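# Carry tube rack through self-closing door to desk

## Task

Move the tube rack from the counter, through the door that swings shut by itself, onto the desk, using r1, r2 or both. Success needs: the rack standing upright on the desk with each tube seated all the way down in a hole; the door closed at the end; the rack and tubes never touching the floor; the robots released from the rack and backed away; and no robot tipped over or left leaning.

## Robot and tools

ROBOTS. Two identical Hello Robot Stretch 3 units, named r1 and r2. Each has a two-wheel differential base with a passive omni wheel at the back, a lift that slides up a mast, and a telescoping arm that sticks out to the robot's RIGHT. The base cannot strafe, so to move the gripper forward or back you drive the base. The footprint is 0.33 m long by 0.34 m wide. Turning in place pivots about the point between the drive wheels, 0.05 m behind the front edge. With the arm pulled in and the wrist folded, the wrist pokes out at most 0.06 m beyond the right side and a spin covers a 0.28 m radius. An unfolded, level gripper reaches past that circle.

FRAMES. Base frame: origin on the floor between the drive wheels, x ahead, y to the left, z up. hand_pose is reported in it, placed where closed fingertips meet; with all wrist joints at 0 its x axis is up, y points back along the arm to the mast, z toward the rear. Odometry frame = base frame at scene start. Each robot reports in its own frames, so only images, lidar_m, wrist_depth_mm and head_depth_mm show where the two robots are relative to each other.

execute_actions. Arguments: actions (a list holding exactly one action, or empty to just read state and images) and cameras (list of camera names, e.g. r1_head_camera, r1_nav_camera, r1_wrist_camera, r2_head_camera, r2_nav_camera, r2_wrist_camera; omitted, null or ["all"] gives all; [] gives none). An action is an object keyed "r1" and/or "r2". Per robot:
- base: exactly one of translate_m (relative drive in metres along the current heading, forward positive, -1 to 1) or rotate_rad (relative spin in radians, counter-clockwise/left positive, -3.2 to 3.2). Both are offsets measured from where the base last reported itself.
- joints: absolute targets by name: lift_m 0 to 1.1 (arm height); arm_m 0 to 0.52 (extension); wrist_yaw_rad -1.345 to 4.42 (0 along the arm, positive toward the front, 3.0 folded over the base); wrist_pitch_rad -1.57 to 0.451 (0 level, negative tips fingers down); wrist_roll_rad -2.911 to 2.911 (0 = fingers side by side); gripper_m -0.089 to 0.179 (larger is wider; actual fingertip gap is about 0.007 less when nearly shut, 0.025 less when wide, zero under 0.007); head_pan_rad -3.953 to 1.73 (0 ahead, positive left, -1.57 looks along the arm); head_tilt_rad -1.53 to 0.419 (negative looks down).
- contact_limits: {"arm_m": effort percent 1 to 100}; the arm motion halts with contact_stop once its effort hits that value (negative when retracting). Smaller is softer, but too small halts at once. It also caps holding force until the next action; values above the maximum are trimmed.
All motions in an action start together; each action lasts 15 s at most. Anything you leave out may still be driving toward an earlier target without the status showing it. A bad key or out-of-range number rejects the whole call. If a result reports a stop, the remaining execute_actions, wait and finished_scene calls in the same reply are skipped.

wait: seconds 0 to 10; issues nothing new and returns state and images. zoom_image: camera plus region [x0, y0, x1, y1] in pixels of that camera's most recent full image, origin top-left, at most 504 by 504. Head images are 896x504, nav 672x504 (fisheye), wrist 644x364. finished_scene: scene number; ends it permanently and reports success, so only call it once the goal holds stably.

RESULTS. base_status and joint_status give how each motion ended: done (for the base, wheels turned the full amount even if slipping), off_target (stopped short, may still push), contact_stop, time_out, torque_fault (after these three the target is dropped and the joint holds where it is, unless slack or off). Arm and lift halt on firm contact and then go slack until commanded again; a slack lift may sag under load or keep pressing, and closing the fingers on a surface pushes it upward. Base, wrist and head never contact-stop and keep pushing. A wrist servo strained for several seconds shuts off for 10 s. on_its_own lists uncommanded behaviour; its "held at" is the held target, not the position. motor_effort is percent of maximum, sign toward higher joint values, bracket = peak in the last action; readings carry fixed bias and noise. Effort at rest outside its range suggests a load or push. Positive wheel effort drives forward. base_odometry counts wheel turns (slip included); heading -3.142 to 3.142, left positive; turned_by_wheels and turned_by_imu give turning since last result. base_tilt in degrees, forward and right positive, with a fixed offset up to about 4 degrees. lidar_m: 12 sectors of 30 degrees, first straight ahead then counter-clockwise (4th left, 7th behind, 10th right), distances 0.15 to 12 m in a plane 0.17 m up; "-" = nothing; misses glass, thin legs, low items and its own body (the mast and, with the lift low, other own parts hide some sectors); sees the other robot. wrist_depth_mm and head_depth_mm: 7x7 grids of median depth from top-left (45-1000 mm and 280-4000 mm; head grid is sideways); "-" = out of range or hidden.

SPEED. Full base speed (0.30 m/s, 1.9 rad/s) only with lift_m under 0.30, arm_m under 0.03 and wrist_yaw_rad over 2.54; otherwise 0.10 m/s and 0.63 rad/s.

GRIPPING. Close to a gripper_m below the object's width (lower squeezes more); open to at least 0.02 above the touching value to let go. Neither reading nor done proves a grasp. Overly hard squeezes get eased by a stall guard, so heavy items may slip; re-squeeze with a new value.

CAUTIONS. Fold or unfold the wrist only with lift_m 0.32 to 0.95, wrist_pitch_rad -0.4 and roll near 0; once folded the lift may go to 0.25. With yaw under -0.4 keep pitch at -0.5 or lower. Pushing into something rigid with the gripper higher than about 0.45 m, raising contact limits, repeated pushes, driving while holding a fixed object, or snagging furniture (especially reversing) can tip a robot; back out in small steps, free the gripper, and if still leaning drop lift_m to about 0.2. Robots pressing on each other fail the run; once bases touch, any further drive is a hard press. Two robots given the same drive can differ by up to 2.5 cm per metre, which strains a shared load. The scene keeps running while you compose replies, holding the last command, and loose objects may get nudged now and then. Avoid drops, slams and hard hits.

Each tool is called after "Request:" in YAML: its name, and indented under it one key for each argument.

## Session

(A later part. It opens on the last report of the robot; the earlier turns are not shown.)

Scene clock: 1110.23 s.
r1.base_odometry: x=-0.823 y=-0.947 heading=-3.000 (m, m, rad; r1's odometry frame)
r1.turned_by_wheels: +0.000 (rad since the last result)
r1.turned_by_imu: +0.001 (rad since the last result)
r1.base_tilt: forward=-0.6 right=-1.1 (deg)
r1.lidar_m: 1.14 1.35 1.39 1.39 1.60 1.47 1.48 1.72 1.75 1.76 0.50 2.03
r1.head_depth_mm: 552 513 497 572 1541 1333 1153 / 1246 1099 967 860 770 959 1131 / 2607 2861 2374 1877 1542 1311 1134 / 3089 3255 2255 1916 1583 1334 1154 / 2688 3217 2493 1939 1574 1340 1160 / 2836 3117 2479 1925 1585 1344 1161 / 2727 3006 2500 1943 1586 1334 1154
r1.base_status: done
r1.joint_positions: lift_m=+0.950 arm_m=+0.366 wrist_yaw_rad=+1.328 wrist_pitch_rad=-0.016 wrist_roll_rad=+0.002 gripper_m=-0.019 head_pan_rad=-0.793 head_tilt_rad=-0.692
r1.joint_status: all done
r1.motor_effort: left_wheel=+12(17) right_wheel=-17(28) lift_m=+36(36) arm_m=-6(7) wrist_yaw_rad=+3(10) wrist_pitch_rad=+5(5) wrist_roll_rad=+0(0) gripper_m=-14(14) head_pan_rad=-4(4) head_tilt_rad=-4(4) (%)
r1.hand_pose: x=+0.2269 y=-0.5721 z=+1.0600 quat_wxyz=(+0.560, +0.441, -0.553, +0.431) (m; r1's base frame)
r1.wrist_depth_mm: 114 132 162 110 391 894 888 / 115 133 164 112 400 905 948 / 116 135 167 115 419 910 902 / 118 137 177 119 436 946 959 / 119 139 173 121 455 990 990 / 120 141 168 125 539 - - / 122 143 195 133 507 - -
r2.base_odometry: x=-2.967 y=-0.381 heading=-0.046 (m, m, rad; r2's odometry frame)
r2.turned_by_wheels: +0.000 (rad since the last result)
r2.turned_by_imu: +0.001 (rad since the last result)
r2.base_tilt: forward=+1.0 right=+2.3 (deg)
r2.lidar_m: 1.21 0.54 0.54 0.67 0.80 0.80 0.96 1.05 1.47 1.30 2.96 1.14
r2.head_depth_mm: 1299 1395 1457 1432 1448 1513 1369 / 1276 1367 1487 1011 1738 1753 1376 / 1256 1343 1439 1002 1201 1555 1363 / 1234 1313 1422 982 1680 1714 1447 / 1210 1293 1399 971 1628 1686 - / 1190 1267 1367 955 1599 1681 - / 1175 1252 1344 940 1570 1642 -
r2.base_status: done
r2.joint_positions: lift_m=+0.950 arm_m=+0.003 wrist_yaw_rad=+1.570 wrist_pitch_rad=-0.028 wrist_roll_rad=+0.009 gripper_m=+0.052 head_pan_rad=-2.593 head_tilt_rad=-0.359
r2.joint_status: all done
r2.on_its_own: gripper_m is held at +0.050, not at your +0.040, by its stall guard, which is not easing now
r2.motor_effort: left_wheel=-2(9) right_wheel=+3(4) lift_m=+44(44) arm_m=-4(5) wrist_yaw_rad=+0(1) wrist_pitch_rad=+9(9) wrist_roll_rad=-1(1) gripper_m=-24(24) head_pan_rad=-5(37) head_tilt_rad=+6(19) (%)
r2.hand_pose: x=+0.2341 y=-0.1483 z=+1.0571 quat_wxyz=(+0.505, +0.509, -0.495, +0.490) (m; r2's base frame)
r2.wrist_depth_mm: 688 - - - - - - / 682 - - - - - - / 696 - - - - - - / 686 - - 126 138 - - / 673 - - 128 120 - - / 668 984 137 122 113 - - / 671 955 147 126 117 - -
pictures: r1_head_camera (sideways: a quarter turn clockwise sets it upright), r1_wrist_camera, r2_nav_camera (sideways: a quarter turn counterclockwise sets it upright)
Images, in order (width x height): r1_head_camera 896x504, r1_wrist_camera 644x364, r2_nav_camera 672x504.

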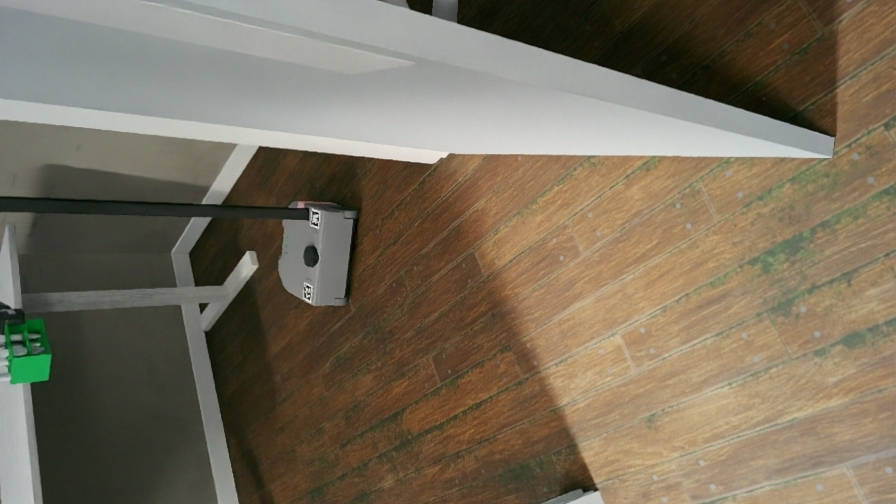

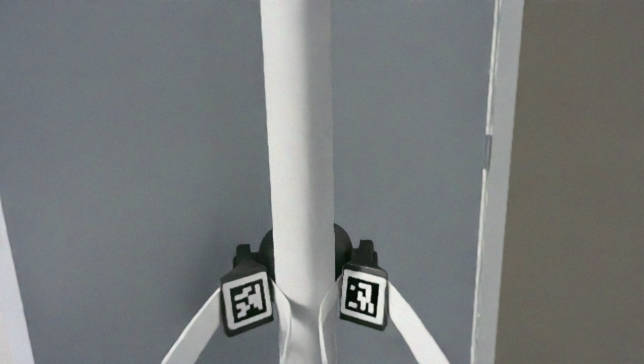

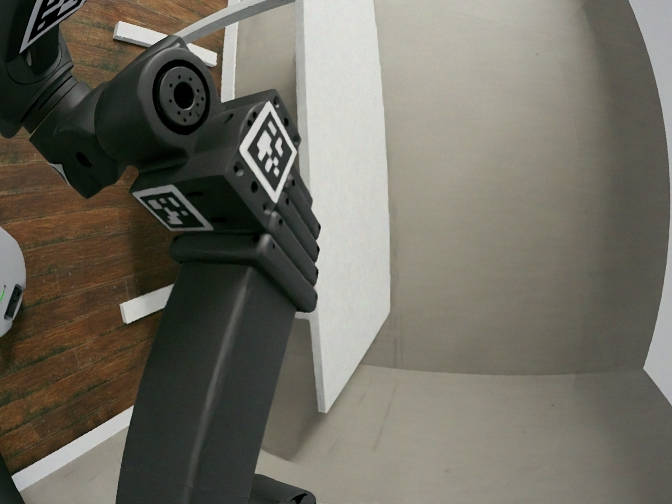

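Request:
execute_actions:
  actions:
    - {"r1": {"base": {"translate_m": 0.05}, "joints": {"arm_m": 0.323}}, "r2": {"base": {"rotate_rad": 0.73}, "joints": {"head_pan_rad": -1.57, "head_tilt_rad": -0.3}}}
  cameras: ["r2_nav_camera"]

Request:
execute_actions:
  actions:
    - {"r1": {"base": {"translate_m": 0.05}, "joints": {"arm_m": 0.287}}}
  cameras: []

Request:
execute_actions:
  actions:
    - {"r1": {"base": {"translate_m": 0.05}, "joints": {"arm_m": 0.253}}}
  cameras: []

Scene clock: 1122.77 s.
r1.base_odometry: x=-0.873 y=-0.954 heading=-2.999 (m, m, rad; r1's odometry frame)
r1.turned_by_wheels: +0.001 (rad since the last result)
r1.turned_by_imu: +0.001 (rad since the last result)
r1.base_tilt: forward=-0.7 right=-1.1 (deg)
r1.lidar_m: 1.09 1.30 1.37 1.37 1.58 1.52 1.52 1.77 1.77 1.77 0.47 1.14
r1.head_depth_mm: 410 407 453 1759 1580 1336 1153 / 2284 1412 992 667 675 1244 1155 / 2642 2949 2465 1933 1574 1305 1115 / 2279 3106 2231 1941 1581 1335 1157 / 2872 3066 2380 1946 1581 1335 1156 / 2822 3081 2504 1932 1577 1339 1158 / 2660 2991 2488 1926 1578 1341 1158
r1.base_status: done
r1.joint_positions: lift_m=+0.950 arm_m=+0.323 wrist_yaw_rad=+1.330 wrist_pitch_rad=-0.017 wrist_roll_rad=+0.002 gripper_m=-0.019 head_pan_rad=-0.793 head_tilt_rad=-0.692
r1.joint_status: all done
r1.motor_effort: left_wheel=+9(14) right_wheel=-12(25) lift_m=+36(36) arm_m=-6(7) wrist_yaw_rad=+0(10) wrist_pitch_rad=+6(5) wrist_roll_rad=+0(0) gripper_m=-14(14) head_pan_rad=-4(3) head_tilt_rad=-3(5) (%)
r1.hand_pose: x=+0.2270 y=-0.5295 z=+1.0600 quat_wxyz=(+0.560, +0.441, -0.553, +0.431) (m; r1's base frame)
r1.wrist_depth_mm: 116 133 161 110 331 696 863 / 118 135 164 112 349 726 861 / 119 137 167 115 365 806 889 / 121 139 175 119 378 860 922 / 123 140 173 121 390 913 958 / 128 144 169 125 451 984 977 / 129 145 194 132 449 996 -
r2.base_odometry: x=-2.967 y=-0.381 heading=+0.684 (m, m, rad; r2's odometry frame)
r2.turned_by_wheels: +0.730 (rad since the last result)
r2.turned_by_imu: +0.725 (rad since the last result)
r2.base_tilt: forward=+0.9 right=+2.3 (deg)
r2.lidar_m: 0.54 0.58 0.80 0.79 0.83 1.06 1.46 1.30 2.12 2.02 1.13 0.96
r2.head_depth_mm: 2472 2632 2832 2954 2580 1826 - / 2508 2628 2824 2984 2543 1849 1593 / 2492 2636 2802 2961 2516 1813 1515 / 2463 2635 2832 3008 2498 1815 1483 / 2472 2584 2802 2965 2460 1807 1413 / 2143 2208 2302 2394 2248 1777 1401 / 1465 1515 1555 1590 1625 1639 1415
r2.base_status: done
r2.joint_positions: lift_m=+0.950 arm_m=+0.003 wrist_yaw_rad=+1.570 wrist_pitch_rad=-0.028 wrist_roll_rad=+0.009 gripper_m=+0.052 head_pan_rad=-1.577 head_tilt_rad=-0.310
r2.joint_status: all done
r2.on_its_own: gripper_m is held at +0.050, not at your +0.040, by its stall guard, which is not easing now
r2.motor_effort: left_wheel=-4(7) right_wheel=+5(10) lift_m=+44(44) arm_m=-4(4) wrist_yaw_rad=+0(1) wrist_pitch_rad=+10(9) wrist_roll_rad=-1(1) gripper_m=-24(24) head_pan_rad=+4(56) head_tilt_rad=+6(16) (%)
r2.hand_pose: x=+0.2341 y=-0.1483 z=+1.0571 quat_wxyz=(+0.505, +0.509, -0.495, +0.490) (m; r2's base frame)
r2.wrist_depth_mm: 470 462 505 672 961 - - / 486 480 513 678 - - - / 502 489 511 638 966 - - / 512 498 518 127 136 - - / 528 527 499 128 124 - - / 542 537 137 122 113 - - / 563 558 147 125 117 - -
pictures: r2_nav_camera (sideways: a quarter turn counterclockwise sets it upright)
Images, in order (width x height): r2_nav_camera 672x504.

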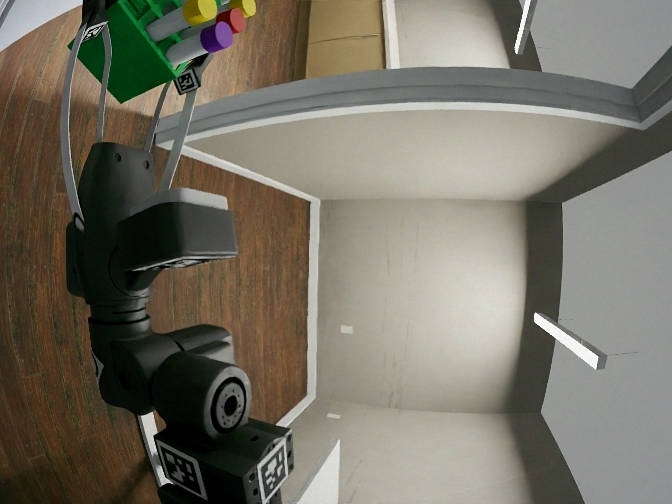

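Scene clock: 1124.33 s.
r1.base_odometry: x=-0.922 y=-0.962 heading=-2.999 (m, m, rad; r1's odometry frame)
r1.turned_by_wheels: +0.000 (rad since the last result)
r1.turned_by_imu: +0.001 (rad since the last result)
r1.base_tilt: forward=-0.6 right=-1.0 (deg)
r1.lidar_m: 1.05 1.24 1.36 1.36 1.57 1.57 1.57 1.84 1.78 1.78 0.44 1.06
r1.head_depth_mm: 332 380 1585 1760 1576 1335 1156 / 2343 2545 458 520 658 1304 1154 / 2597 2873 2373 1926 1584 1307 1114 / 2650 3216 2192 1919 1579 1338 1161 / 2907 3122 2488 1945 1588 1347 1156 / 2791 3050 2476 1927 1584 1336 1163 / 2636 2936 2486 1946 1550 1337 1165
r1.base_status: done
r1.joint_positions: lift_m=+0.950 arm_m=+0.287 wrist_yaw_rad=+1.334 wrist_pitch_rad=-0.017 wrist_roll_rad=+0.002 gripper_m=-0.019 head_pan_rad=-0.793 head_tilt_rad=-0.692
r1.joint_status: all done
r1.motor_effort: left_wheel=+7(13) right_wheel=-8(22) lift_m=+36(36) arm_m=-5(9) wrist_yaw_rad=-5(16) wrist_pitch_rad=+6(6) wrist_roll_rad=+0(0) gripper_m=-14(15) head_pan_rad=-4(4) head_tilt_rad=-3(4) (%)
r1.hand_pose: x=+0.2273 y=-0.4924 z=+1.0598 quat_wxyz=(+0.559, +0.443, -0.552, +0.432) (m; r1's base frame)
r1.wrist_depth_mm: 119 135 160 109 301 506 794 / 122 137 164 112 309 536 853 / 123 139 166 115 321 592 847 / 127 141 175 119 339 611 872 / 130 143 174 121 355 673 886 / 132 146 170 124 393 714 935 / 918 149 193 133 381 781 985
r2.base_odometry: x=-2.967 y=-0.381 heading=+0.684 (m, m, rad; r2's odometry frame)
r2.turned_by_wheels: +0.000 (rad since the last result)
r2.turned_by_imu: +0.000 (rad since the last result)
r2.base_tilt: forward=+1.0 right=+2.3 (deg)
r2.lidar_m: 0.54 0.58 0.80 0.80 0.83 1.05 1.46 1.30 2.11 2.01 1.14 0.91
r2.head_depth_mm: 2499 2597 2777 3018 2592 1863 - / 2480 2596 2807 3057 2564 1842 1588 / 2471 2641 2825 3012 2520 1817 1520 / 2502 2630 2842 2961 2493 1828 1489 / 2481 2647 2840 2981 2465 1802 1410 / 2124 2226 2282 2419 2255 1777 1402 / 1454 1498 1557 1590 1641 1647 1412
r2.base_status: not commanded
r2.joint_positions: lift_m=+0.950 arm_m=+0.003 wrist_yaw_rad=+1.570 wrist_pitch_rad=-0.028 wrist_roll_rad=+0.009 gripper_m=+0.052 head_pan_rad=-1.577 head_tilt_rad=-0.310
r2.joint_status: not commanded
r2.on_its_own: gripper_m is held at +0.050, not at your +0.040, by its stall guard, which is not easing now
r2.motor_effort: left_wheel=-4(4) right_wheel=+5(5) lift_m=+44(44) arm_m=-5(5) wrist_yaw_rad=+1(1) wrist_pitch_rad=+9(9) wrist_roll_rad=-1(1) gripper_m=-25(24) head_pan_rad=+4(4) head_tilt_rad=+6(6) (%)
r2.hand_pose: x=+0.2341 y=-0.1483 z=+1.0571 quat_wxyz=(+0.505, +0.509, -0.495, +0.490) (m; r2's base frame)
r2.wrist_depth_mm: 475 467 507 648 897 - - / 486 483 515 668 931 - - / 499 488 513 632 909 - - / 508 505 520 127 138 - - / 527 517 488 128 120 - - / 544 529 137 122 113 - - / 565 550 146 126 117 - -
pictures: none
No camera images: the call's "cameras" was empty. Leave "cameras" out to get every camera's image.

Scene clock: 1125.87 s.
r1.base_odometry: x=-0.972 y=-0.969 heading=-2.998 (m, m, rad; r1's odometry frame)
r1.turned_by_wheels: +0.000 (rad since the last result)
r1.turned_by_imu: +0.001 (rad since the last result)
r1.base_tilt: forward=-0.5 right=-1.0 (deg)
r1.lidar_m: 1.00 1.18 1.35 1.35 1.55 1.62 1.62 1.89 1.80 1.79 0.42 1.00
r1.head_depth_mm: 338 1241 1476 1613 1574 1334 1159 / 333 366 414 513 1501 1335 1157 / 2529 2916 2289 1870 1501 947 1110 / 2646 3107 2202 1924 1581 1341 1156 / 2868 3100 2465 1941 1577 1333 1159 / 2706 3017 2509 1934 1587 1340 1160 / 2599 2892 2492 1929 1510 1341 1160
r1.base_status: done
r1.joint_positions: lift_m=+0.950 arm_m=+0.253 wrist_yaw_rad=+1.328 wrist_pitch_rad=-0.018 wrist_roll_rad=+0.002 gripper_m=-0.019 head_pan_rad=-0.793 head_tilt_rad=-0.692
r1.joint_status: all done
r1.motor_effort: left_wheel=+6(10) right_wheel=-8(20) lift_m=+36(35) arm_m=-6(7) wrist_yaw_rad=+2(19) wrist_pitch_rad=+6(6) wrist_roll_rad=+0(0) gripper_m=-14(15) head_pan_rad=-4(4) head_tilt_rad=-4(3) (%)
r1.hand_pose: x=+0.2269 y=-0.4599 z=+1.0597 quat_wxyz=(+0.560, +0.441, -0.553, +0.430) (m; r1's base frame)
r1.wrist_depth_mm: 122 137 160 109 281 428 772 / 125 139 163 111 288 459 801 / 128 141 167 115 302 490 822 / 131 143 175 119 310 519 863 / 850 145 175 121 326 544 873 / 904 148 171 124 356 587 919 / 915 150 192 134 360 622 977
r2.base_odometry: x=-2.967 y=-0.381 heading=+0.684 (m, m, rad; r2's odometry frame)
r2.turned_by_wheels: +0.000 (rad since the last result)
r2.turned_by_imu: +0.000 (rad since the last result)
r2.base_tilt: forward=+1.0 right=+2.3 (deg)
r2.lidar_m: 0.54 0.58 0.80 0.80 0.83 1.06 1.46 1.30 2.12 2.01 1.14 0.87
r2.head_depth_mm: 2487 2663 2831 2982 2632 1857 - / 2504 2623 2795 2991 2553 1846 1585 / 2485 2675 2820 3015 2528 1819 1531 / 2526 2636 2835 2998 2522 1835 1480 / 2499 2625 2837 3038 2490 1802 1410 / 2126 2206 2320 2388 2225 1789 1404 / 1465 1509 1543 1594 1640 1640 1412
r2.base_status: not commanded
r2.joint_positions: lift_m=+0.950 arm_m=+0.003 wrist_yaw_rad=+1.570 wrist_pitch_rad=-0.028 wrist_roll_rad=+0.009 gripper_m=+0.052 head_pan_rad=-1.577 head_tilt_rad=-0.310
r2.joint_status: not commanded
r2.on_its_own: gripper_m is held at +0.050, not at your +0.040, by its stall guard, which is not easing now
r2.motor_effort: left_wheel=-4(4) right_wheel=+5(5) lift_m=+44(44) arm_m=-4(4) wrist_yaw_rad=+1(0) wrist_pitch_rad=+9(9) wrist_roll_rad=-2(2) gripper_m=-25(25) head_pan_rad=+4(4) head_tilt_rad=+6(6) (%)
r2.hand_pose: x=+0.2341 y=-0.1483 z=+1.0571 quat_wxyz=(+0.505, +0.509, -0.495, +0.490) (m; r2's base frame)
r2.wrist_depth_mm: 473 462 507 638 845 - - / 487 478 510 658 862 - - / 500 491 513 619 845 - - / 512 508 513 126 137 - - / 530 517 496 128 120 - - / 557 532 137 122 113 - - / 565 548 147 125 117 - -
pictures: none
No camera images: the call's "cameras" was empty. Leave "cameras" out to get every camera's image.

Request:
execute_actions:
  actions:
    - {"r1": {"base": {"translate_m": 0.05}, "joints": {"arm_m": 0.221, "wrist_yaw_rad": 1.31}}, "r2": {"base": {"translate_m": -0.5}}}
  cameras: []

Request:
execute_actions:
  actions:
    - {"r1": {"base": {"translate_m": 0.05}, "joints": {"arm_m": 0.195, "wrist_yaw_rad": 1.30}}}
  cameras: []

Request:
execute_actions:
  actions:
    - {"r1": {"base": {"translate_m": 0.05}, "joints": {"arm_m": 0.174, "wrist_yaw_rad": 1.29}}}
  cameras: ["r2_nav_camera", "r2_head_camera"]

Scene clock: 1139.43 s.
r1.base_odometry: x=-1.021 y=-0.976 heading=-2.998 (m, m, rad; r1's odometry frame)
r1.turned_by_wheels: +0.000 (rad since the last result)
r1.turned_by_imu: +0.002 (rad since the last result)
r1.base_tilt: forward=-0.6 right=-1.1 (deg)
r1.lidar_m: 0.95 1.12 1.33 1.33 1.54 1.66 1.67 1.94 1.81 1.81 0.40 0.95
r1.head_depth_mm: 450 751 671 1380 1534 1334 1148 / 303 344 413 571 1322 1331 1154 / 2726 2984 2298 496 592 772 1093 / 2920 3182 2448 1924 1577 1340 1155 / 2789 3102 2393 1929 1581 1337 1153 / 2682 2983 2487 1936 1579 1338 1163 / 2544 2844 2498 1923 1380 1341 1158
r1.base_status: done
r1.joint_positions: lift_m=+0.950 arm_m=+0.221 wrist_yaw_rad=+1.308 wrist_pitch_rad=-0.018 wrist_roll_rad=+0.002 gripper_m=-0.019 head_pan_rad=-0.793 head_tilt_rad=-0.692
r1.joint_status: all done
r1.motor_effort: left_wheel=+6(8) right_wheel=-8(18) lift_m=+36(36) arm_m=-6(6) wrist_yaw_rad=+2(19) wrist_pitch_rad=+6(6) wrist_roll_rad=+0(0) gripper_m=-14(14) head_pan_rad=-4(4) head_tilt_rad=-4(4) (%)
r1.hand_pose: x=+0.2256 y=-0.4329 z=+1.0596 quat_wxyz=(+0.565, +0.436, -0.557, +0.425) (m; r1's base frame)
r1.wrist_depth_mm: 126 138 160 109 267 390 734 / 128 140 163 112 280 412 756 / 435 142 166 115 287 433 771 / 762 145 176 119 299 457 818 / 800 147 175 122 312 489 834 / 817 150 172 125 342 515 891 / 853 152 194 134 344 557 930
r2.base_odometry: x=-3.355 y=-0.697 heading=+0.683 (m, m, rad; r2's odometry frame)
r2.turned_by_wheels: +0.000 (rad since the last result)
r2.turned_by_imu: -0.001 (rad since the last result)
r2.base_tilt: forward=+1.0 right=+2.3 (deg)
r2.lidar_m: 1.04 1.10 0.83 0.80 0.84 0.60 0.97 1.00 0.98 2.95 1.45 1.44
r2.head_depth_mm: 2489 2583 2674 2477 716 513 - / 2454 2633 2803 2913 713 583 1525 / 2500 2618 2836 2953 2388 1816 1519 / 2491 2616 2796 2933 2482 1811 1489 / 2478 2623 2751 2990 2483 1798 1419 / 2502 2588 2767 3028 2460 1785 1398 / 2451 2628 2800 2902 2432 1777 1417
r2.base_status: done
r2.joint_positions: lift_m=+0.950 arm_m=+0.003 wrist_yaw_rad=+1.570 wrist_pitch_rad=-0.028 wrist_roll_rad=+0.009 gripper_m=+0.052 head_pan_rad=-1.577 head_tilt_rad=-0.310
r2.joint_status: not commanded
r2.on_its_own: gripper_m is held at +0.050, not at your +0.040, by its stall guard, which is not easing now
r2.motor_effort: left_wheel=-3(8) right_wheel=+4(6) lift_m=+44(44) arm_m=-4(4) wrist_yaw_rad=+2(1) wrist_pitch_rad=+10(9) wrist_roll_rad=-1(2) gripper_m=-25(24) head_pan_rad=+4(4) head_tilt_rad=+6(6) (%)
r2.hand_pose: x=+0.2341 y=-0.1483 z=+1.0571 quat_wxyz=(+0.505, +0.509, -0.495, +0.490) (m; r2's base frame)
r2.wrist_depth_mm: 989 959 927 - - - - / 984 975 962 - - - - / - - - - - - - / - - - 126 138 - - / - - - 128 119 - - / - - 137 122 113 - - / - - 147 125 117 - -
pictures: none
No camera images: the call's "cameras" was empty. Leave "cameras" out to get every camera's image.

Scene clock: 1140.87 s.
r1.base_odometry: x=-1.071 y=-0.983 heading=-2.998 (m, m, rad; r1's odometry frame)
r1.turned_by_wheels: +0.000 (rad since the last result)
r1.turned_by_imu: +0.001 (rad since the last result)
r1.base_tilt: forward=-0.6 right=-1.1 (deg)
r1.lidar_m: 0.90 1.07 1.32 1.32 1.52 1.71 1.71 2.00 1.82 1.78 0.38 0.90
r1.head_depth_mm: 458 577 418 1054 1579 1327 1152 / 303 365 458 661 1009 1304 1147 / 308 344 386 457 552 744 1113 / 2540 3039 2393 1943 1580 1336 1137 / 2774 3049 2395 1952 1590 1335 1155 / 2627 2957 2493 1933 1585 1338 1155 / 2515 2821 2497 1934 1273 1315 1161
r1.base_status: done
r1.joint_positions: lift_m=+0.950 arm_m=+0.195 wrist_yaw_rad=+1.299 wrist_pitch_rad=-0.018 wrist_roll_rad=+0.002 gripper_m=-0.019 head_pan_rad=-0.793 head_tilt_rad=-0.692
r1.joint_status: all done
r1.motor_effort: left_wheel=+5(9) right_wheel=-8(17) lift_m=+36(36) arm_m=-5(7) wrist_yaw_rad=+1(26) wrist_pitch_rad=+6(6) wrist_roll_rad=+0(0) gripper_m=-14(16) head_pan_rad=-4(4) head_tilt_rad=-3(4) (%)
r1.hand_pose: x=+0.2250 y=-0.4092 z=+1.0595 quat_wxyz=(+0.567, +0.433, -0.559, +0.422) (m; r1's base frame)
r1.wrist_depth_mm: 129 139 160 109 254 347 563 / 410 143 162 112 262 368 600 / 721 144 167 115 274 387 660 / 728 146 174 119 283 412 722 / 745 150 175 122 292 428 778 / 787 153 173 124 322 444 824 / 816 155 193 135 320 487 825
r2.base_odometry: x=-3.355 y=-0.697 heading=+0.683 (m, m, rad; r2's odometry frame)
r2.turned_by_wheels: +0.000 (rad since the last result)
r2.turned_by_imu: +0.000 (rad since the last result)
r2.base_tilt: forward=+1.0 right=+2.3 (deg)
r2.lidar_m: 1.04 1.10 0.83 0.81 0.84 0.60 0.96 1.00 0.98 2.94 1.45 1.44
r2.head_depth_mm: 2467 2582 2662 2446 719 514 - / 2493 2623 2774 2974 713 585 1527 / 2482 2623 2819 2926 2400 1830 1525 / 2477 2612 2808 3023 2472 1816 1491 / 2513 2618 2786 2989 2464 1795 1409 / 2494 2606 2806 2991 2433 1796 1403 / 2453 2644 2710 2921 2410 1780 1415
r2.base_status: not commanded
r2.joint_positions: lift_m=+0.950 arm_m=+0.003 wrist_yaw_rad=+1.570 wrist_pitch_rad=-0.028 wrist_roll_rad=+0.009 gripper_m=+0.052 head_pan_rad=-1.577 head_tilt_rad=-0.310
r2.joint_status: not commanded
r2.on_its_own: gripper_m is held at +0.050, not at your +0.040, by its stall guard, which is not easing now
r2.motor_effort: left_wheel=-3(3) right_wheel=+4(4) lift_m=+44(44) arm_m=-4(5) wrist_yaw_rad=+1(1) wrist_pitch_rad=+9(9) wrist_roll_rad=-1(1) gripper_m=-24(24) head_pan_rad=+4(4) head_tilt_rad=+6(6) (%)
r2.hand_pose: x=+0.2341 y=-0.1483 z=+1.0571 quat_wxyz=(+0.505, +0.509, -0.495, +0.490) (m; r2's base frame)
r2.wrist_depth_mm: 985 946 947 - - - - / 987 - 970 - - - - / - - - - - - - / - - - 126 138 - - / - - - 128 120 - - / - - 137 122 113 - - / - - 146 125 117 - -
pictures: none
No camera images: the call's "cameras" was empty. Leave "cameras" out to get every camera's image.

Scene clock: 1142.30 s.
r1.base_odometry: x=-1.120 y=-0.990 heading=-2.998 (m, m, rad; r1's odometry frame)
r1.turned_by_wheels: +0.000 (rad since the last result)
r1.turned_by_imu: +0.000 (rad since the last result)
r1.base_tilt: forward=-0.6 right=-1.0 (deg)
r1.lidar_m: 0.85 1.01 1.31 1.31 1.51 1.76 1.76 2.06 1.84 1.69 0.37 0.85
r1.head_depth_mm: 446 491 398 1530 1574 1325 1153 / 326 391 469 629 867 1308 1153 / 291 322 372 445 553 777 1111 / 2431 2734 2372 1874 1538 1305 1135 / 2733 3003 2384 1936 1576 1338 1153 / 2599 2928 2476 1940 1580 1344 1159 / 2483 2751 2509 1930 1174 1283 1159
r1.base_status: done
r1.joint_positions: lift_m=+0.950 arm_m=+0.174 wrist_yaw_rad=+1.294 wrist_pitch_rad=-0.019 wrist_roll_rad=+0.002 gripper_m=-0.019 head_pan_rad=-0.793 head_tilt_rad=-0.692
r1.joint_status: all done
r1.motor_effort: left_wheel=+4(8) right_wheel=-4(13) lift_m=+36(36) arm_m=-4(7) wrist_yaw_rad=-4(25) wrist_pitch_rad=+6(6) wrist_roll_rad=+0(0) gripper_m=-13(15) head_pan_rad=-5(4) head_tilt_rad=-4(4) (%)
r1.hand_pose: x=+0.2246 y=-0.3894 z=+1.0594 quat_wxyz=(+0.568, +0.432, -0.560, +0.420) (m; r1's base frame)
r1.wrist_depth_mm: 130 141 161 110 243 324 463 / 390 144 163 112 250 335 499 / 650 146 169 115 260 354 540 / 687 150 174 119 271 364 569 / 718 153 178 121 279 388 613 / 721 155 173 124 298 406 677 / 758 158 194 132 305 422 740
r2.base_odometry: x=-3.355 y=-0.697 heading=+0.683 (m, m, rad; r2's odometry frame)
r2.turned_by_wheels: +0.000 (rad since the last result)
r2.turned_by_imu: +0.000 (rad since the last result)
r2.base_tilt: forward=+1.1 right=+2.3 (deg)
r2.lidar_m: 1.04 1.10 0.83 0.80 0.84 0.60 0.96 1.00 0.98 2.95 1.45 1.42
r2.head_depth_mm: 2454 2583 2659 2449 720 513 - / 2500 2629 2812 2876 712 584 1525 / 2465 2644 2774 2955 2363 1820 1520 / 2516 2607 2800 2983 2505 1836 1474 / 2496 2609 2796 2997 2495 1795 1409 / 2464 2662 2797 2967 2467 1778 1391 / 2491 2636 2751 2901 2432 1763 1421
r2.base_status: not commanded
r2.joint_positions: lift_m=+0.950 arm_m=+0.003 wrist_yaw_rad=+1.570 wrist_pitch_rad=-0.028 wrist_roll_rad=+0.009 gripper_m=+0.052 head_pan_rad=-1.577 head_tilt_rad=-0.310
r2.joint_status: not commanded
r2.on_its_own: gripper_m is held at +0.050, not at your +0.040, by its stall guard, which is not easing now
r2.motor_effort: left_wheel=-3(3) right_wheel=+4(4) lift_m=+44(44) arm_m=-4(4) wrist_yaw_rad=+1(1) wrist_pitch_rad=+9(9) wrist_roll_rad=-2(2) gripper_m=-25(23) head_pan_rad=+4(4) head_tilt_rad=+6(6) (%)
r2.hand_pose: x=+0.2341 y=-0.1483 z=+1.0571 quat_wxyz=(+0.505, +0.509, -0.495, +0.490) (m; r2's base frame)
r2.wrist_depth_mm: 987 980 940 - - - - / - 988 983 - - - - / - - - - - - - / - - - 126 138 - - / - - - 128 119 - - / - - 137 122 113 - - / - - 147 126 117 - -
pictures: r2_head_camera (sideways: a quarter turn clockwise sets it upright), r2_nav_camera (sideways: a quarter turn counterclockwise sets it upright)
Images, in order (width x height): r2_head_camera 896x504, r2_nav_camera 672x504.

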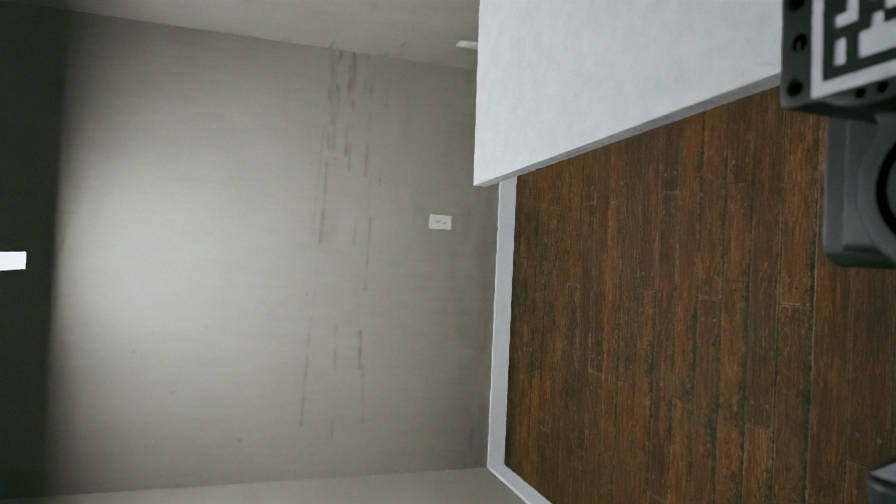

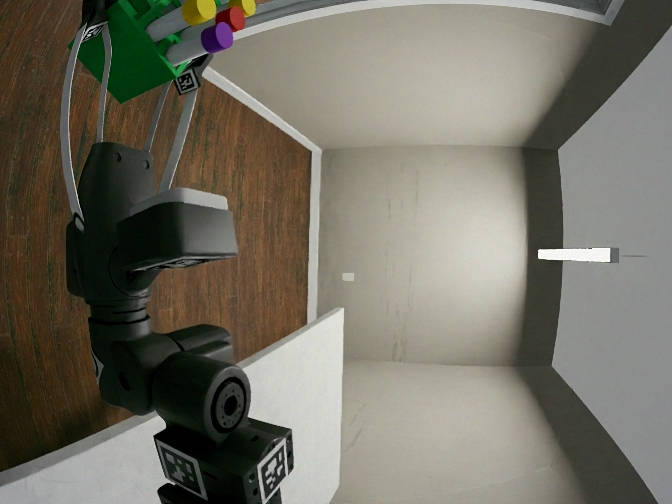

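Request:
execute_actions:
  actions:
    - {"r1": {"base": {"translate_m": 0.05}, "joints": {"arm_m": 0.152, "wrist_yaw_rad": 1.28}}, "r2": {"joints": {"head_pan_rad": -2.6, "head_tilt_rad": -0.8}}}
  cameras: ["r2_nav_camera", "r2_head_camera"]

Scene clock: 1180.50 s.
r1.base_odometry: x=-1.170 y=-0.997 heading=-2.997 (m, m, rad; r1's odometry frame)
r1.turned_by_wheels: +0.000 (rad since the last result)
r1.turned_by_imu: +0.001 (rad since the last result)
r1.base_tilt: forward=-0.6 right=-1.1 (deg)
r1.lidar_m: 0.82 0.96 1.30 1.30 1.49 1.81 1.81 2.12 1.85 1.59 0.36 0.38
r1.head_depth_mm: 409 348 390 1218 1535 1336 1153 / 334 398 469 570 788 1286 1159 / 288 320 373 449 552 794 1117 / 2179 2996 2285 1823 1508 1283 1118 / 2686 2989 2392 1943 1588 1338 1161 / 2557 2864 2504 1940 1587 1313 1159 / 2428 2691 2509 1825 1096 1251 1157
r1.base_status: done
r1.joint_positions: lift_m=+0.950 arm_m=+0.152 wrist_yaw_rad=+1.276 wrist_pitch_rad=-0.019 wrist_roll_rad=+0.002 gripper_m=-0.019 head_pan_rad=-0.793 head_tilt_rad=-0.692
r1.joint_status: all done
r1.motor_effort: left_wheel=+2(7) right_wheel=-4(12) lift_m=+36(36) arm_m=-6(7) wrist_yaw_rad=+5(24) wrist_pitch_rad=+6(6) wrist_roll_rad=+0(0) gripper_m=-14(15) head_pan_rad=-4(4) head_tilt_rad=-4(4) (%)
r1.hand_pose: x=+0.2233 y=-0.3717 z=+1.0594 quat_wxyz=(+0.572, +0.427, -0.564, +0.415) (m; r1's base frame)
r1.wrist_depth_mm: 358 142 161 109 236 299 416 / 594 145 165 112 245 316 439 / 611 148 169 115 251 328 468 / 631 151 175 119 261 347 492 / 664 154 176 122 272 357 535 / 672 158 175 125 289 379 579 / 714 164 193 134 294 394 618
r2.base_odometry: x=-3.355 y=-0.697 heading=+0.683 (m, m, rad; r2's odometry frame)
r2.turned_by_wheels: +0.000 (rad since the last result)
r2.turned_by_imu: +0.001 (rad since the last result)
r2.base_tilt: forward=+1.1 right=+2.3 (deg)
r2.lidar_m: 1.04 1.10 0.83 0.80 0.84 0.60 0.97 1.01 0.98 2.95 1.45 1.39
r2.head_depth_mm: 801 816 601 476 415 - - / 849 808 595 473 - - 1072 / 899 793 593 475 - - 1104 / 961 785 586 481 - 1187 1119 / 1003 774 581 492 - 1222 1105 / 1062 768 585 - - 1248 1085 / 1104 763 591 - - 1250 1088
r2.base_status: not commanded
r2.joint_positions: lift_m=+0.950 arm_m=+0.003 wrist_yaw_rad=+1.570 wrist_pitch_rad=-0.028 wrist_roll_rad=+0.009 gripper_m=+0.052 head_pan_rad=-2.593 head_tilt_rad=-0.790
r2.joint_status: all done
r2.on_its_own: gripper_m is held at +0.050, not at your +0.040, by its stall guard, which is not easing now
r2.motor_effort: left_wheel=-3(3) right_wheel=+4(4) lift_m=+44(44) arm_m=-4(4) wrist_yaw_rad=+1(1) wrist_pitch_rad=+9(9) wrist_roll_rad=-1(1) gripper_m=-24(24) head_pan_rad=-4(58) head_tilt_rad=-7(43) (%)
r2.hand_pose: x=+0.2341 y=-0.1483 z=+1.0571 quat_wxyz=(+0.505, +0.509, -0.495, +0.490) (m; r2's base frame)
r2.wrist_depth_mm: 953 987 958 - - - - / - - 969 - - - - / - - - - - - - / - - - 126 138 - - / - - - 128 120 - - / - - 137 122 114 - - / - - 147 126 117 - -
pictures: r2_head_camera (sideways: a quarter turn clockwise sets it upright), r2_nav_camera (sideways: a quarter turn counterclockwise sets it upright)
Images, in order (width x height): r2_head_camera 896x504, r2_nav_camera 672x504.

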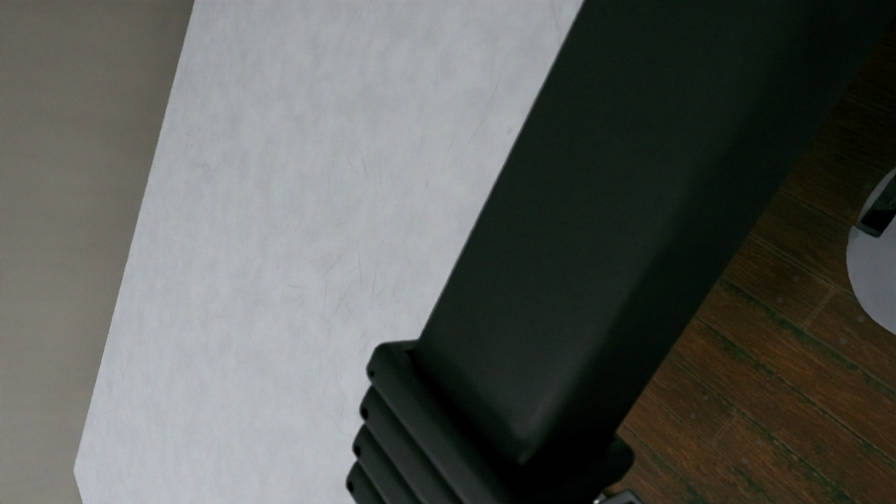

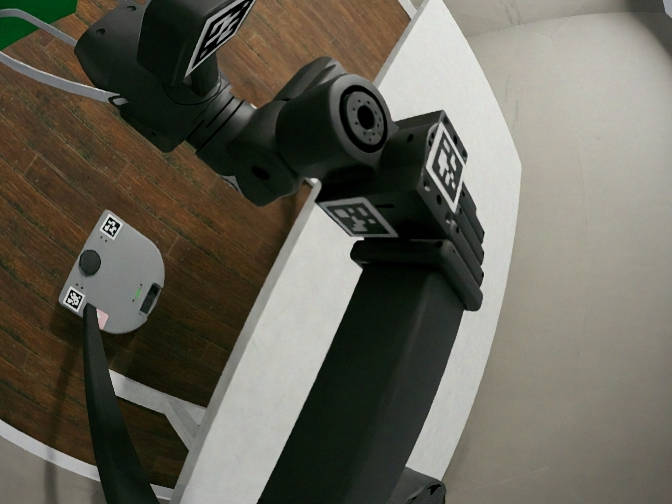

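Request:
execute_actions:
  actions:
    - {"r1": {"base": {"translate_m": 0.05}, "joints": {"arm_m": 0.138, "wrist_yaw_rad": 1.278}}, "r2": {"base": {"rotate_rad": -1.57}, "joints": {"head_pan_rad": -1.57, "head_tilt_rad": -0.6}}}
  cameras: ["r2_nav_camera", "r2_head_camera"]

Scene clock: 1221.43 s.
r1.base_odometry: x=-1.219 y=-1.005 heading=-2.997 (m, m, rad; r1's odometry frame)
r1.turned_by_wheels: +0.000 (rad since the last result)
r1.turned_by_imu: +0.001 (rad since the last result)
r1.base_tilt: forward=-0.6 right=-1.1 (deg)
r1.lidar_m: 0.77 0.90 1.28 1.28 1.48 1.86 1.86 2.14 1.86 1.50 0.36 0.37
r1.head_depth_mm: 378 328 378 1008 1504 1331 1150 / 339 401 458 532 845 1274 1157 / 294 327 383 463 566 803 1118 / 292 318 365 439 541 701 993 / 2642 2975 2469 1930 1586 1337 1156 / 2503 2782 2487 1928 1584 1281 1155 / 2363 2640 2482 920 1022 1203 1156
r1.base_status: done
r1.joint_positions: lift_m=+0.950 arm_m=+0.138 wrist_yaw_rad=+1.277 wrist_pitch_rad=-0.019 wrist_roll_rad=+0.002 gripper_m=-0.019 head_pan_rad=-0.793 head_tilt_rad=-0.692
r1.joint_status: all done
r1.motor_effort: left_wheel=+2(6) right_wheel=-4(10) lift_m=+36(36) arm_m=-5(8) wrist_yaw_rad=+2(29) wrist_pitch_rad=+6(6) wrist_roll_rad=+0(0) gripper_m=-14(16) head_pan_rad=-4(4) head_tilt_rad=-5(4) (%)
r1.hand_pose: x=+0.2234 y=-0.3576 z=+1.0594 quat_wxyz=(+0.572, +0.427, -0.564, +0.415) (m; r1's base frame)
r1.wrist_depth_mm: 550 145 161 109 228 278 366 / 549 147 164 111 234 289 377 / 579 150 169 115 240 301 398 / 595 154 175 119 250 314 435 / 626 159 179 121 258 330 446 / 633 163 177 124 278 343 479 / 662 169 195 135 283 360 516
r2.base_odometry: x=-3.355 y=-0.697 heading=-0.886 (m, m, rad; r2's odometry frame)
r2.turned_by_wheels: -1.570 (rad since the last result)
r2.turned_by_imu: -1.556 (rad since the last result)
r2.base_tilt: forward=+1.0 right=+2.3 (deg)
r2.lidar_m: 2.94 1.46 1.36 1.04 1.09 0.83 0.81 0.84 0.60 0.97 1.01 0.98
r2.head_depth_mm: 772 864 877 610 518 - 305 / 774 865 864 604 498 - 304 / 780 863 854 599 486 - - / 779 863 845 594 473 - - / 777 866 834 589 455 380 - / 778 864 821 581 452 379 - / 781 871 812 577 463 - -
r2.base_status: done
r2.joint_positions: lift_m=+0.950 arm_m=+0.003 wrist_yaw_rad=+1.570 wrist_pitch_rad=-0.028 wrist_roll_rad=+0.009 gripper_m=+0.052 head_pan_rad=-1.577 head_tilt_rad=-0.606
r2.joint_status: all done
r2.on_its_own: gripper_m is held at +0.050, not at your +0.040, by its stall guard, which is not easing now
r2.motor_effort: left_wheel=+3(8) right_wheel=-5(8) lift_m=+44(44) arm_m=-4(4) wrist_yaw_rad=+0(1) wrist_pitch_rad=+9(9) wrist_roll_rad=-1(1) gripper_m=-24(24) head_pan_rad=+4(58) head_tilt_rad=+4(25) (%)
r2.hand_pose: x=+0.2341 y=-0.1483 z=+1.0571 quat_wxyz=(+0.505, +0.509, -0.495, +0.490) (m; r2's base frame)
r2.wrist_depth_mm: - - - - - - - / - - - - - - - / - - - - - - - / - - - 127 139 - 930 / - - - 128 119 536 541 / - - 137 122 114 361 360 / - - 147 126 117 256 268
pictures: r2_head_camera (sideways: a quarter turn clockwise sets it upright), r2_nav_camera (sideways: a quarter turn counterclockwise sets it upright)
Images, in order (width x height): r2_head_camera 896x504, r2_nav_camera 672x504.

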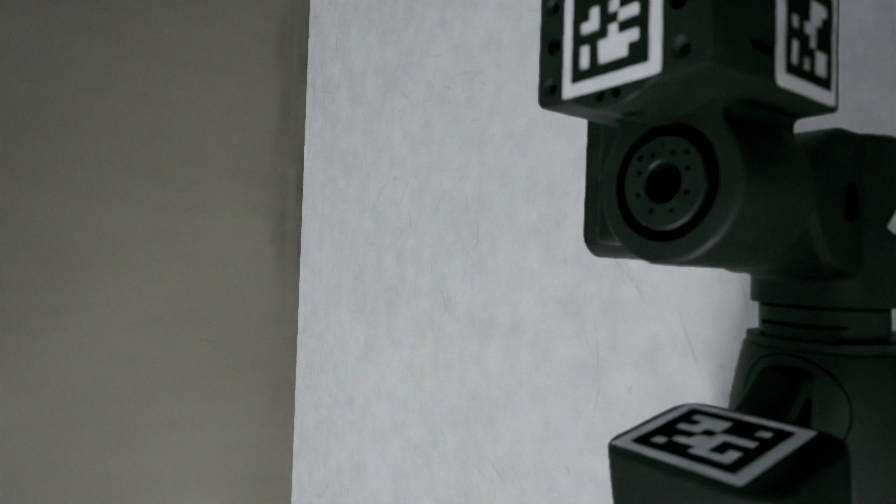

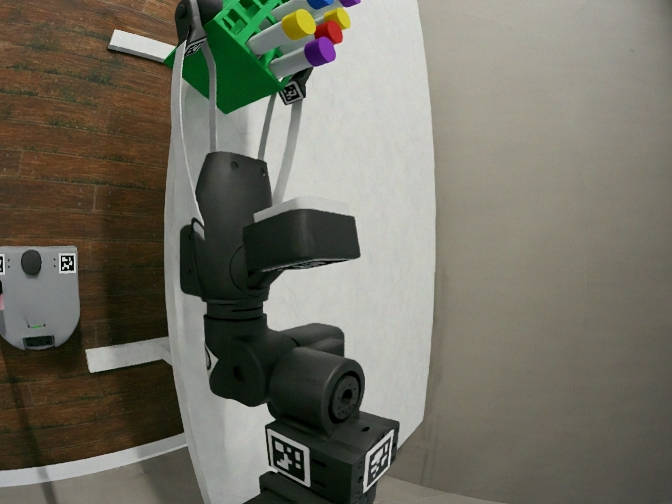

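Request:
execute_actions:
  actions:
    - {"r1": {"base": {"translate_m": 0.05}, "joints": {"arm_m": 0.126, "wrist_yaw_rad": 1.278}}, "r2": {"joints": {"arm_m": 0.22}}}
  cameras: ["r2_nav_camera", "r2_wrist_camera"]

Scene clock: 1233.23 s.
r1.base_odometry: x=-1.269 y=-1.012 heading=-2.997 (m, m, rad; r1's odometry frame)
r1.turned_by_wheels: +0.000 (rad since the last result)
r1.turned_by_imu: +0.002 (rad since the last result)
r1.base_tilt: forward=-0.6 right=-1.1 (deg)
r1.lidar_m: 0.72 0.84 1.27 1.27 1.47 1.91 1.90 2.16 1.88 1.40 0.35 0.36
r1.head_depth_mm: 367 320 607 870 1402 1339 1155 / 340 399 442 480 787 1252 1162 / 297 334 390 470 570 799 1115 / 285 308 353 423 513 661 993 / 2589 2915 2485 1928 1588 1338 1153 / 2485 2787 2487 1936 1543 1259 1159 / 2279 2631 2396 835 941 1130 1155
r1.base_status: done
r1.joint_positions: lift_m=+0.950 arm_m=+0.126 wrist_yaw_rad=+1.275 wrist_pitch_rad=-0.019 wrist_roll_rad=+0.002 gripper_m=-0.019 head_pan_rad=-0.793 head_tilt_rad=-0.692
r1.joint_status: all done
r1.motor_effort: left_wheel=+3(9) right_wheel=-4(11) lift_m=+36(36) arm_m=-5(9) wrist_yaw_rad=+3(25) wrist_pitch_rad=+6(6) wrist_roll_rad=+0(0) gripper_m=-14(15) head_pan_rad=-4(4) head_tilt_rad=-4(4) (%)
r1.hand_pose: x=+0.2233 y=-0.3458 z=+1.0594 quat_wxyz=(+0.572, +0.427, -0.564, +0.415) (m; r1's base frame)
r1.wrist_depth_mm: 504 147 162 109 218 259 324 / 523 150 165 112 226 267 338 / 534 153 170 115 234 284 355 / 551 158 178 119 242 292 368 / 577 162 181 122 251 308 393 / 577 169 178 124 266 314 413 / 600 173 195 133 270 336 445
r2.base_odometry: x=-3.355 y=-0.697 heading=-0.886 (m, m, rad; r2's odometry frame)
r2.turned_by_wheels: +0.000 (rad since the last result)
r2.turned_by_imu: +0.001 (rad since the last result)
r2.base_tilt: forward=+1.1 right=+2.3 (deg)
r2.lidar_m: 2.95 1.45 1.33 1.04 1.09 0.83 0.81 0.84 0.60 0.97 1.01 0.98
r2.head_depth_mm: 774 860 920 - 453 378 318 / 776 860 920 581 465 377 317 / 776 863 925 555 461 375 315 / 775 862 901 - 458 373 314 / 777 868 880 - 453 371 312 / 779 867 876 - 451 368 311 / 779 868 813 575 448 366 309
r2.base_status: not commanded
r2.joint_positions: lift_m=+0.950 arm_m=+0.220 wrist_yaw_rad=+1.570 wrist_pitch_rad=-0.028 wrist_roll_rad=+0.009 gripper_m=+0.052 head_pan_rad=-1.577 head_tilt_rad=-0.606
r2.joint_status: all done
r2.on_its_own: gripper_m is held at +0.050, not at your +0.040, by its stall guard, which is not easing now
r2.motor_effort: left_wheel=+3(3) right_wheel=-4(4) lift_m=+44(44) arm_m=+5(7) wrist_yaw_rad=+0(1) wrist_pitch_rad=+9(9) wrist_roll_rad=-2(1) gripper_m=-23(24) head_pan_rad=+4(4) head_tilt_rad=+4(4) (%)
r2.hand_pose: x=+0.2341 y=-0.3650 z=+1.0571 quat_wxyz=(+0.505, +0.509, -0.495, +0.490) (m; r2's base frame)
r2.wrist_depth_mm: - - - - - - 741 / - - - - - - 746 / - - - - - - 755 / - - - 126 138 - 767 / - - 617 128 119 539 542 / - - 137 122 113 357 357 / - 272 147 126 117 257 268
pictures: r2_nav_camera (sideways: a quarter turn counterclockwise sets it upright), r2_wrist_camera
Images, in order (width x height): r2_nav_camera 672x504, r2_wrist_camera 644x364.

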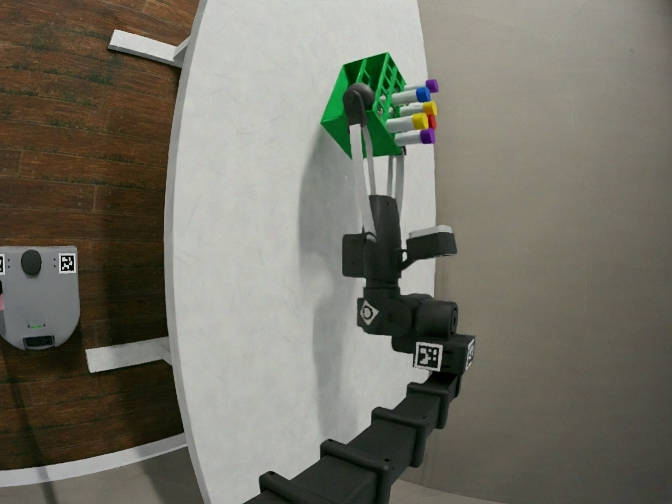

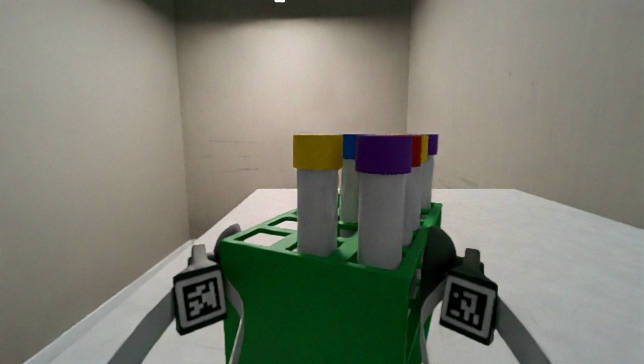

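Request:
execute_actions:
  actions:
    - {"r1": {"base": {"translate_m": 0.05}, "joints": {"arm_m": 0.117, "wrist_yaw_rad": 1.28}}, "r2": {"joints": {"lift_m": 0.90}}}
  cameras: ["r2_wrist_camera"]

Scene clock: 1245.17 s.
r1.base_odometry: x=-1.318 y=-1.019 heading=-2.997 (m, m, rad; r1's odometry frame)
r1.turned_by_wheels: +0.000 (rad since the last result)
r1.turned_by_imu: +0.001 (rad since the last result)
r1.base_tilt: forward=-0.6 right=-1.0 (deg)
r1.lidar_m: 0.67 0.79 1.26 1.26 1.45 1.95 1.95 2.17 1.89 1.31 0.36 0.35
r1.head_depth_mm: 357 308 583 791 1200 1329 1152 / 338 391 428 439 782 1194 1151 / 298 338 394 477 577 793 1118 / 284 307 353 415 504 661 959 / 2508 2799 2470 1928 1589 1335 1159 / 2363 2706 2488 1926 1500 1166 1154 / 2231 2556 719 759 877 1050 1150
r1.base_status: done
r1.joint_positions: lift_m=+0.950 arm_m=+0.117 wrist_yaw_rad=+1.275 wrist_pitch_rad=-0.019 wrist_roll_rad=+0.002 gripper_m=-0.019 head_pan_rad=-0.793 head_tilt_rad=-0.692
r1.joint_status: all done
r1.motor_effort: left_wheel=+2(6) right_wheel=-4(9) lift_m=+36(36) arm_m=-6(8) wrist_yaw_rad=+6(24) wrist_pitch_rad=+6(6) wrist_roll_rad=+0(0) gripper_m=-14(15) head_pan_rad=-4(4) head_tilt_rad=-4(4) (%)
r1.hand_pose: x=+0.2233 y=-0.3369 z=+1.0594 quat_wxyz=(+0.572, +0.427, -0.564, +0.415) (m; r1's base frame)
r1.wrist_depth_mm: 465 149 162 109 211 244 290 / 494 152 167 111 217 252 305 / 498 157 171 115 227 263 316 / 507 163 178 118 231 273 330 / 525 168 182 122 244 286 352 / 544 173 179 124 256 298 369 / 566 178 196 133 260 308 387
r2.base_odometry: x=-3.355 y=-0.697 heading=-0.886 (m, m, rad; r2's odometry frame)
r2.turned_by_wheels: +0.000 (rad since the last result)
r2.turned_by_imu: +0.001 (rad since the last result)
r2.base_tilt: forward=+1.0 right=+2.3 (deg)
r2.lidar_m: 2.95 1.45 1.31 1.04 1.10 0.83 0.81 0.84 0.60 0.97 1.00 0.98
r2.head_depth_mm: 773 863 878 667 - - 318 / 773 863 897 - 464 377 317 / 774 861 925 - 462 375 316 / 778 865 839 615 443 373 314 / 776 865 833 616 428 371 313 / 777 869 821 621 436 369 311 / 777 869 812 600 434 367 309
r2.base_status: not commanded
r2.joint_positions: lift_m=+0.900 arm_m=+0.220 wrist_yaw_rad=+1.570 wrist_pitch_rad=-0.023 wrist_roll_rad=+0.009 gripper_m=+0.052 head_pan_rad=-1.577 head_tilt_rad=-0.606
r2.joint_status: all done
r2.on_its_own: gripper_m is held at +0.050, not at your +0.040, by its stall guard, which is not easing now
r2.motor_effort: left_wheel=+3(3) right_wheel=-4(4) lift_m=+23(38) arm_m=+5(5) wrist_yaw_rad=+1(1) wrist_pitch_rad=+8(9) wrist_roll_rad=-1(1) gripper_m=-25(24) head_pan_rad=+4(4) head_tilt_rad=+4(4) (%)
r2.hand_pose: x=+0.2342 y=-0.3650 z=+1.0090 quat_wxyz=(+0.504, +0.508, -0.496, +0.492) (m; r2's base frame)
r2.wrist_depth_mm: - - - - - - 754 / - - - - - - 757 / - - - - - - 739 / - - - 126 138 808 689 / - - 400 128 119 395 395 / - 263 137 122 113 261 258 / 201 196 147 126 117 185 193
pictures: r2_wrist_camera
Images, in order (width x height): r2_wrist_camera 644x364.

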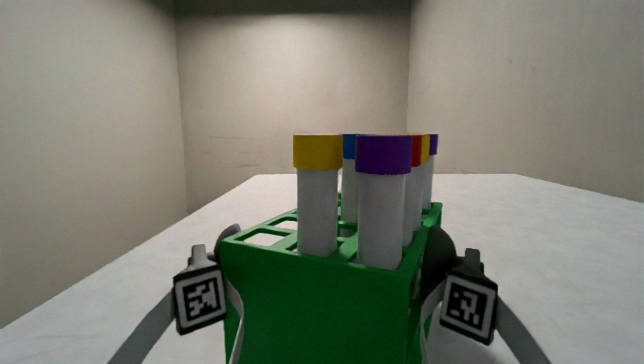

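Request:
execute_actions:
  actions:
    - {"r1": {"base": {"translate_m": 0.05}, "joints": {"arm_m": 0.112, "wrist_yaw_rad": 1.283}}, "r2": {"joints": {"lift_m": 0.885}}}
  cameras: ["r2_wrist_camera"]

Scene clock: 1257.60 s.
r1.base_odometry: x=-1.367 y=-1.026 heading=-2.997 (m, m, rad; r1's odometry frame)
r1.turned_by_wheels: +0.000 (rad since the last result)
r1.turned_by_imu: +0.001 (rad since the last result)
r1.base_tilt: forward=-0.6 right=-1.0 (deg)
r1.lidar_m: 0.62 0.73 1.30 1.25 1.44 2.00 2.00 2.18 1.91 1.09 0.36 0.35
r1.head_depth_mm: 351 310 559 750 1064 1303 1157 / 336 384 415 422 760 1110 1154 / 300 341 394 478 566 787 1099 / 284 310 356 417 505 663 929 / 2002 2793 2403 1932 1586 1346 1157 / 2273 2686 2501 1890 911 1053 1152 / 2146 2447 623 695 807 965 1114
r1.base_status: done
r1.joint_positions: lift_m=+0.950 arm_m=+0.112 wrist_yaw_rad=+1.279 wrist_pitch_rad=-0.019 wrist_roll_rad=+0.002 gripper_m=-0.019 head_pan_rad=-0.793 head_tilt_rad=-0.692
r1.joint_status: all done
r1.motor_effort: left_wheel=+2(7) right_wheel=-5(9) lift_m=+36(36) arm_m=-5(8) wrist_yaw_rad=+5(20) wrist_pitch_rad=+6(6) wrist_roll_rad=+0(0) gripper_m=-14(15) head_pan_rad=-5(4) head_tilt_rad=-4(3) (%)
r1.hand_pose: x=+0.2236 y=-0.3309 z=+1.0594 quat_wxyz=(+0.571, +0.428, -0.563, +0.416) (m; r1's base frame)
r1.wrist_depth_mm: 425 152 164 109 204 230 263 / 442 157 168 112 210 238 275 / 447 162 173 115 217 247 285 / 456 167 178 118 223 255 302 / 477 173 182 122 233 266 311 / 489 179 183 124 245 277 332 / 502 511 199 133 251 289 343
r2.base_odometry: x=-3.355 y=-0.697 heading=-0.886 (m, m, rad; r2's odometry frame)
r2.turned_by_wheels: +0.000 (rad since the last result)
r2.turned_by_imu: +0.001 (rad since the last result)
r2.base_tilt: forward=+1.0 right=+2.3 (deg)
r2.lidar_m: 2.94 1.46 1.29 1.04 1.10 0.83 0.81 0.84 0.60 0.96 1.01 0.98
r2.head_depth_mm: 770 861 875 639 - - 311 / 774 863 865 - 464 377 317 / 777 865 861 - 460 376 316 / 777 869 845 632 437 372 314 / 779 864 832 616 428 371 312 / 776 865 821 609 428 369 311 / 783 870 814 601 434 367 310
r2.base_status: not commanded
r2.joint_positions: lift_m=+0.886 arm_m=+0.220 wrist_yaw_rad=+1.570 wrist_pitch_rad=+0.027 wrist_roll_rad=-0.001 gripper_m=+0.052 head_pan_rad=-1.577 head_tilt_rad=-0.606
r2.joint_status: all done
r2.on_its_own: gripper_m is held at +0.050, not at your +0.040, by its stall guard, which is not easing now
r2.motor_effort: left_wheel=+2(3) right_wheel=-1(4) lift_m=+17(21) arm_m=+5(5) wrist_yaw_rad=+0(1) wrist_pitch_rad=-9(10) wrist_roll_rad=+4(5) gripper_m=-24(24) head_pan_rad=+4(4) head_tilt_rad=+4(3) (%)
r2.hand_pose: x=+0.2354 y=-0.3649 z=+1.0072 quat_wxyz=(+0.494, +0.493, -0.506, +0.507) (m; r2's base frame)
r2.wrist_depth_mm: - - - - - - 746 / - - - - - - 759 / - - - - - - 753 / - - - 129 162 - 761 / - - 438 130 121 448 450 / - 269 137 123 113 277 273 / 194 194 145 125 129 188 198
pictures: r2_wrist_camera
Images, in order (width x height): r2_wrist_camera 644x364.

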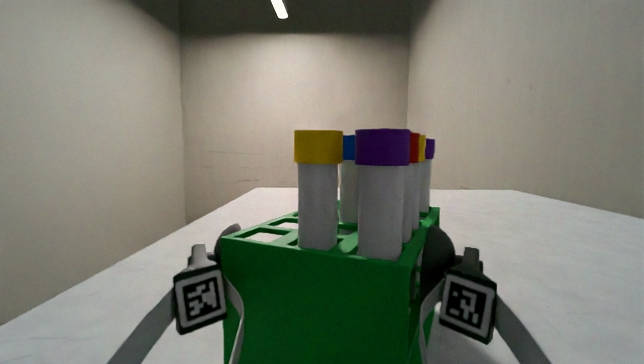

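Request:
execute_actions:
  actions:
    - {"r1": {"base": {"translate_m": 0.05}, "joints": {"arm_m": 0.109, "wrist_yaw_rad": 1.285}}, "r2": {"joints": {"gripper_m": 0.13, "lift_m": 0.892}}}
  cameras: ["r2_wrist_camera"]

Scene clock: 1263.27 s.
r1.base_odometry: x=-1.417 y=-1.033 heading=-2.997 (m, m, rad; r1's odometry frame)
r1.turned_by_wheels: +0.000 (rad since the last result)
r1.turned_by_imu: +0.001 (rad since the last result)
r1.base_tilt: forward=-0.6 right=-0.9 (deg)
r1.lidar_m: 0.57 0.67 1.20 1.24 1.42 2.05 2.05 2.20 1.92 0.95 0.37 0.36
r1.head_depth_mm: - 308 538 691 968 1306 1153 / 333 376 365 423 706 1042 1156 / 300 343 397 477 572 779 1094 / 287 312 360 423 511 671 934 / 1801 2667 2400 1936 1582 1309 1155 / 2255 2627 2494 751 806 964 1129 / 1609 506 556 638 748 889 1083
r1.base_status: done
r1.joint_positions: lift_m=+0.950 arm_m=+0.109 wrist_yaw_rad=+1.280 wrist_pitch_rad=-0.019 wrist_roll_rad=+0.002 gripper_m=-0.019 head_pan_rad=-0.793 head_tilt_rad=-0.692
r1.joint_status: all done
r1.motor_effort: left_wheel=+2(7) right_wheel=-5(9) lift_m=+36(36) arm_m=-5(7) wrist_yaw_rad=+5(13) wrist_pitch_rad=+6(6) wrist_roll_rad=+0(0) gripper_m=-14(14) head_pan_rad=-4(3) head_tilt_rad=-4(4) (%)
r1.hand_pose: x=+0.2237 y=-0.3276 z=+1.0594 quat_wxyz=(+0.571, +0.428, -0.563, +0.417) (m; r1's base frame)
r1.wrist_depth_mm: 389 157 165 109 199 221 246 / 396 161 169 111 206 226 254 / 404 167 174 115 212 236 264 / 417 172 179 118 218 243 272 / 429 179 184 122 227 253 288 / 444 439 185 125 236 263 295 / 459 460 200 134 242 272 312
r2.base_odometry: x=-3.355 y=-0.697 heading=-0.886 (m, m, rad; r2's odometry frame)
r2.turned_by_wheels: +0.000 (rad since the last result)
r2.turned_by_imu: +0.001 (rad since the last result)
r2.base_tilt: forward=+1.0 right=+2.3 (deg)
r2.lidar_m: 2.95 1.45 1.26 1.04 1.09 0.83 0.80 0.84 0.60 0.97 1.00 0.98
r2.head_depth_mm: 772 862 881 639 - - 311 / 775 862 867 - 463 378 317 / 777 863 862 - 460 375 316 / 777 863 848 633 438 373 314 / 776 867 832 614 427 371 313 / 779 865 822 634 426 369 311 / 779 865 813 601 442 366 309
r2.base_status: not commanded
r2.joint_positions: lift_m=+0.892 arm_m=+0.220 wrist_yaw_rad=+1.570 wrist_pitch_rad=-0.014 wrist_roll_rad=+0.002 gripper_m=+0.130 head_pan_rad=-1.577 head_tilt_rad=-0.606
r2.joint_status: all done
r2.motor_effort: left_wheel=+2(3) right_wheel=-3(3) lift_m=+41(42) arm_m=+4(5) wrist_yaw_rad=+0(1) wrist_pitch_rad=+5(9) wrist_roll_rad=+3(5) gripper_m=-1(100) head_pan_rad=+4(4) head_tilt_rad=+4(3) (%)
r2.hand_pose: x=+0.2345 y=-0.3649 z=+1.0026 quat_wxyz=(+0.504, +0.504, -0.497, +0.496) (m; r2's base frame)
r2.wrist_depth_mm: - - - - - - 757 / - - - - - - 762 / - - - 167 204 - 747 / - - - 171 139 832 691 / - - 156 127 133 430 383 / - 258 138 123 115 - 251 / 189 176 144 126 118 176 185
pictures: r2_wrist_camera
Images, in order (width x height): r2_wrist_camera 644x364.

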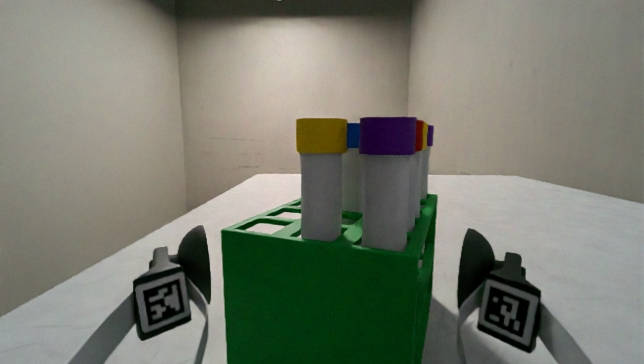

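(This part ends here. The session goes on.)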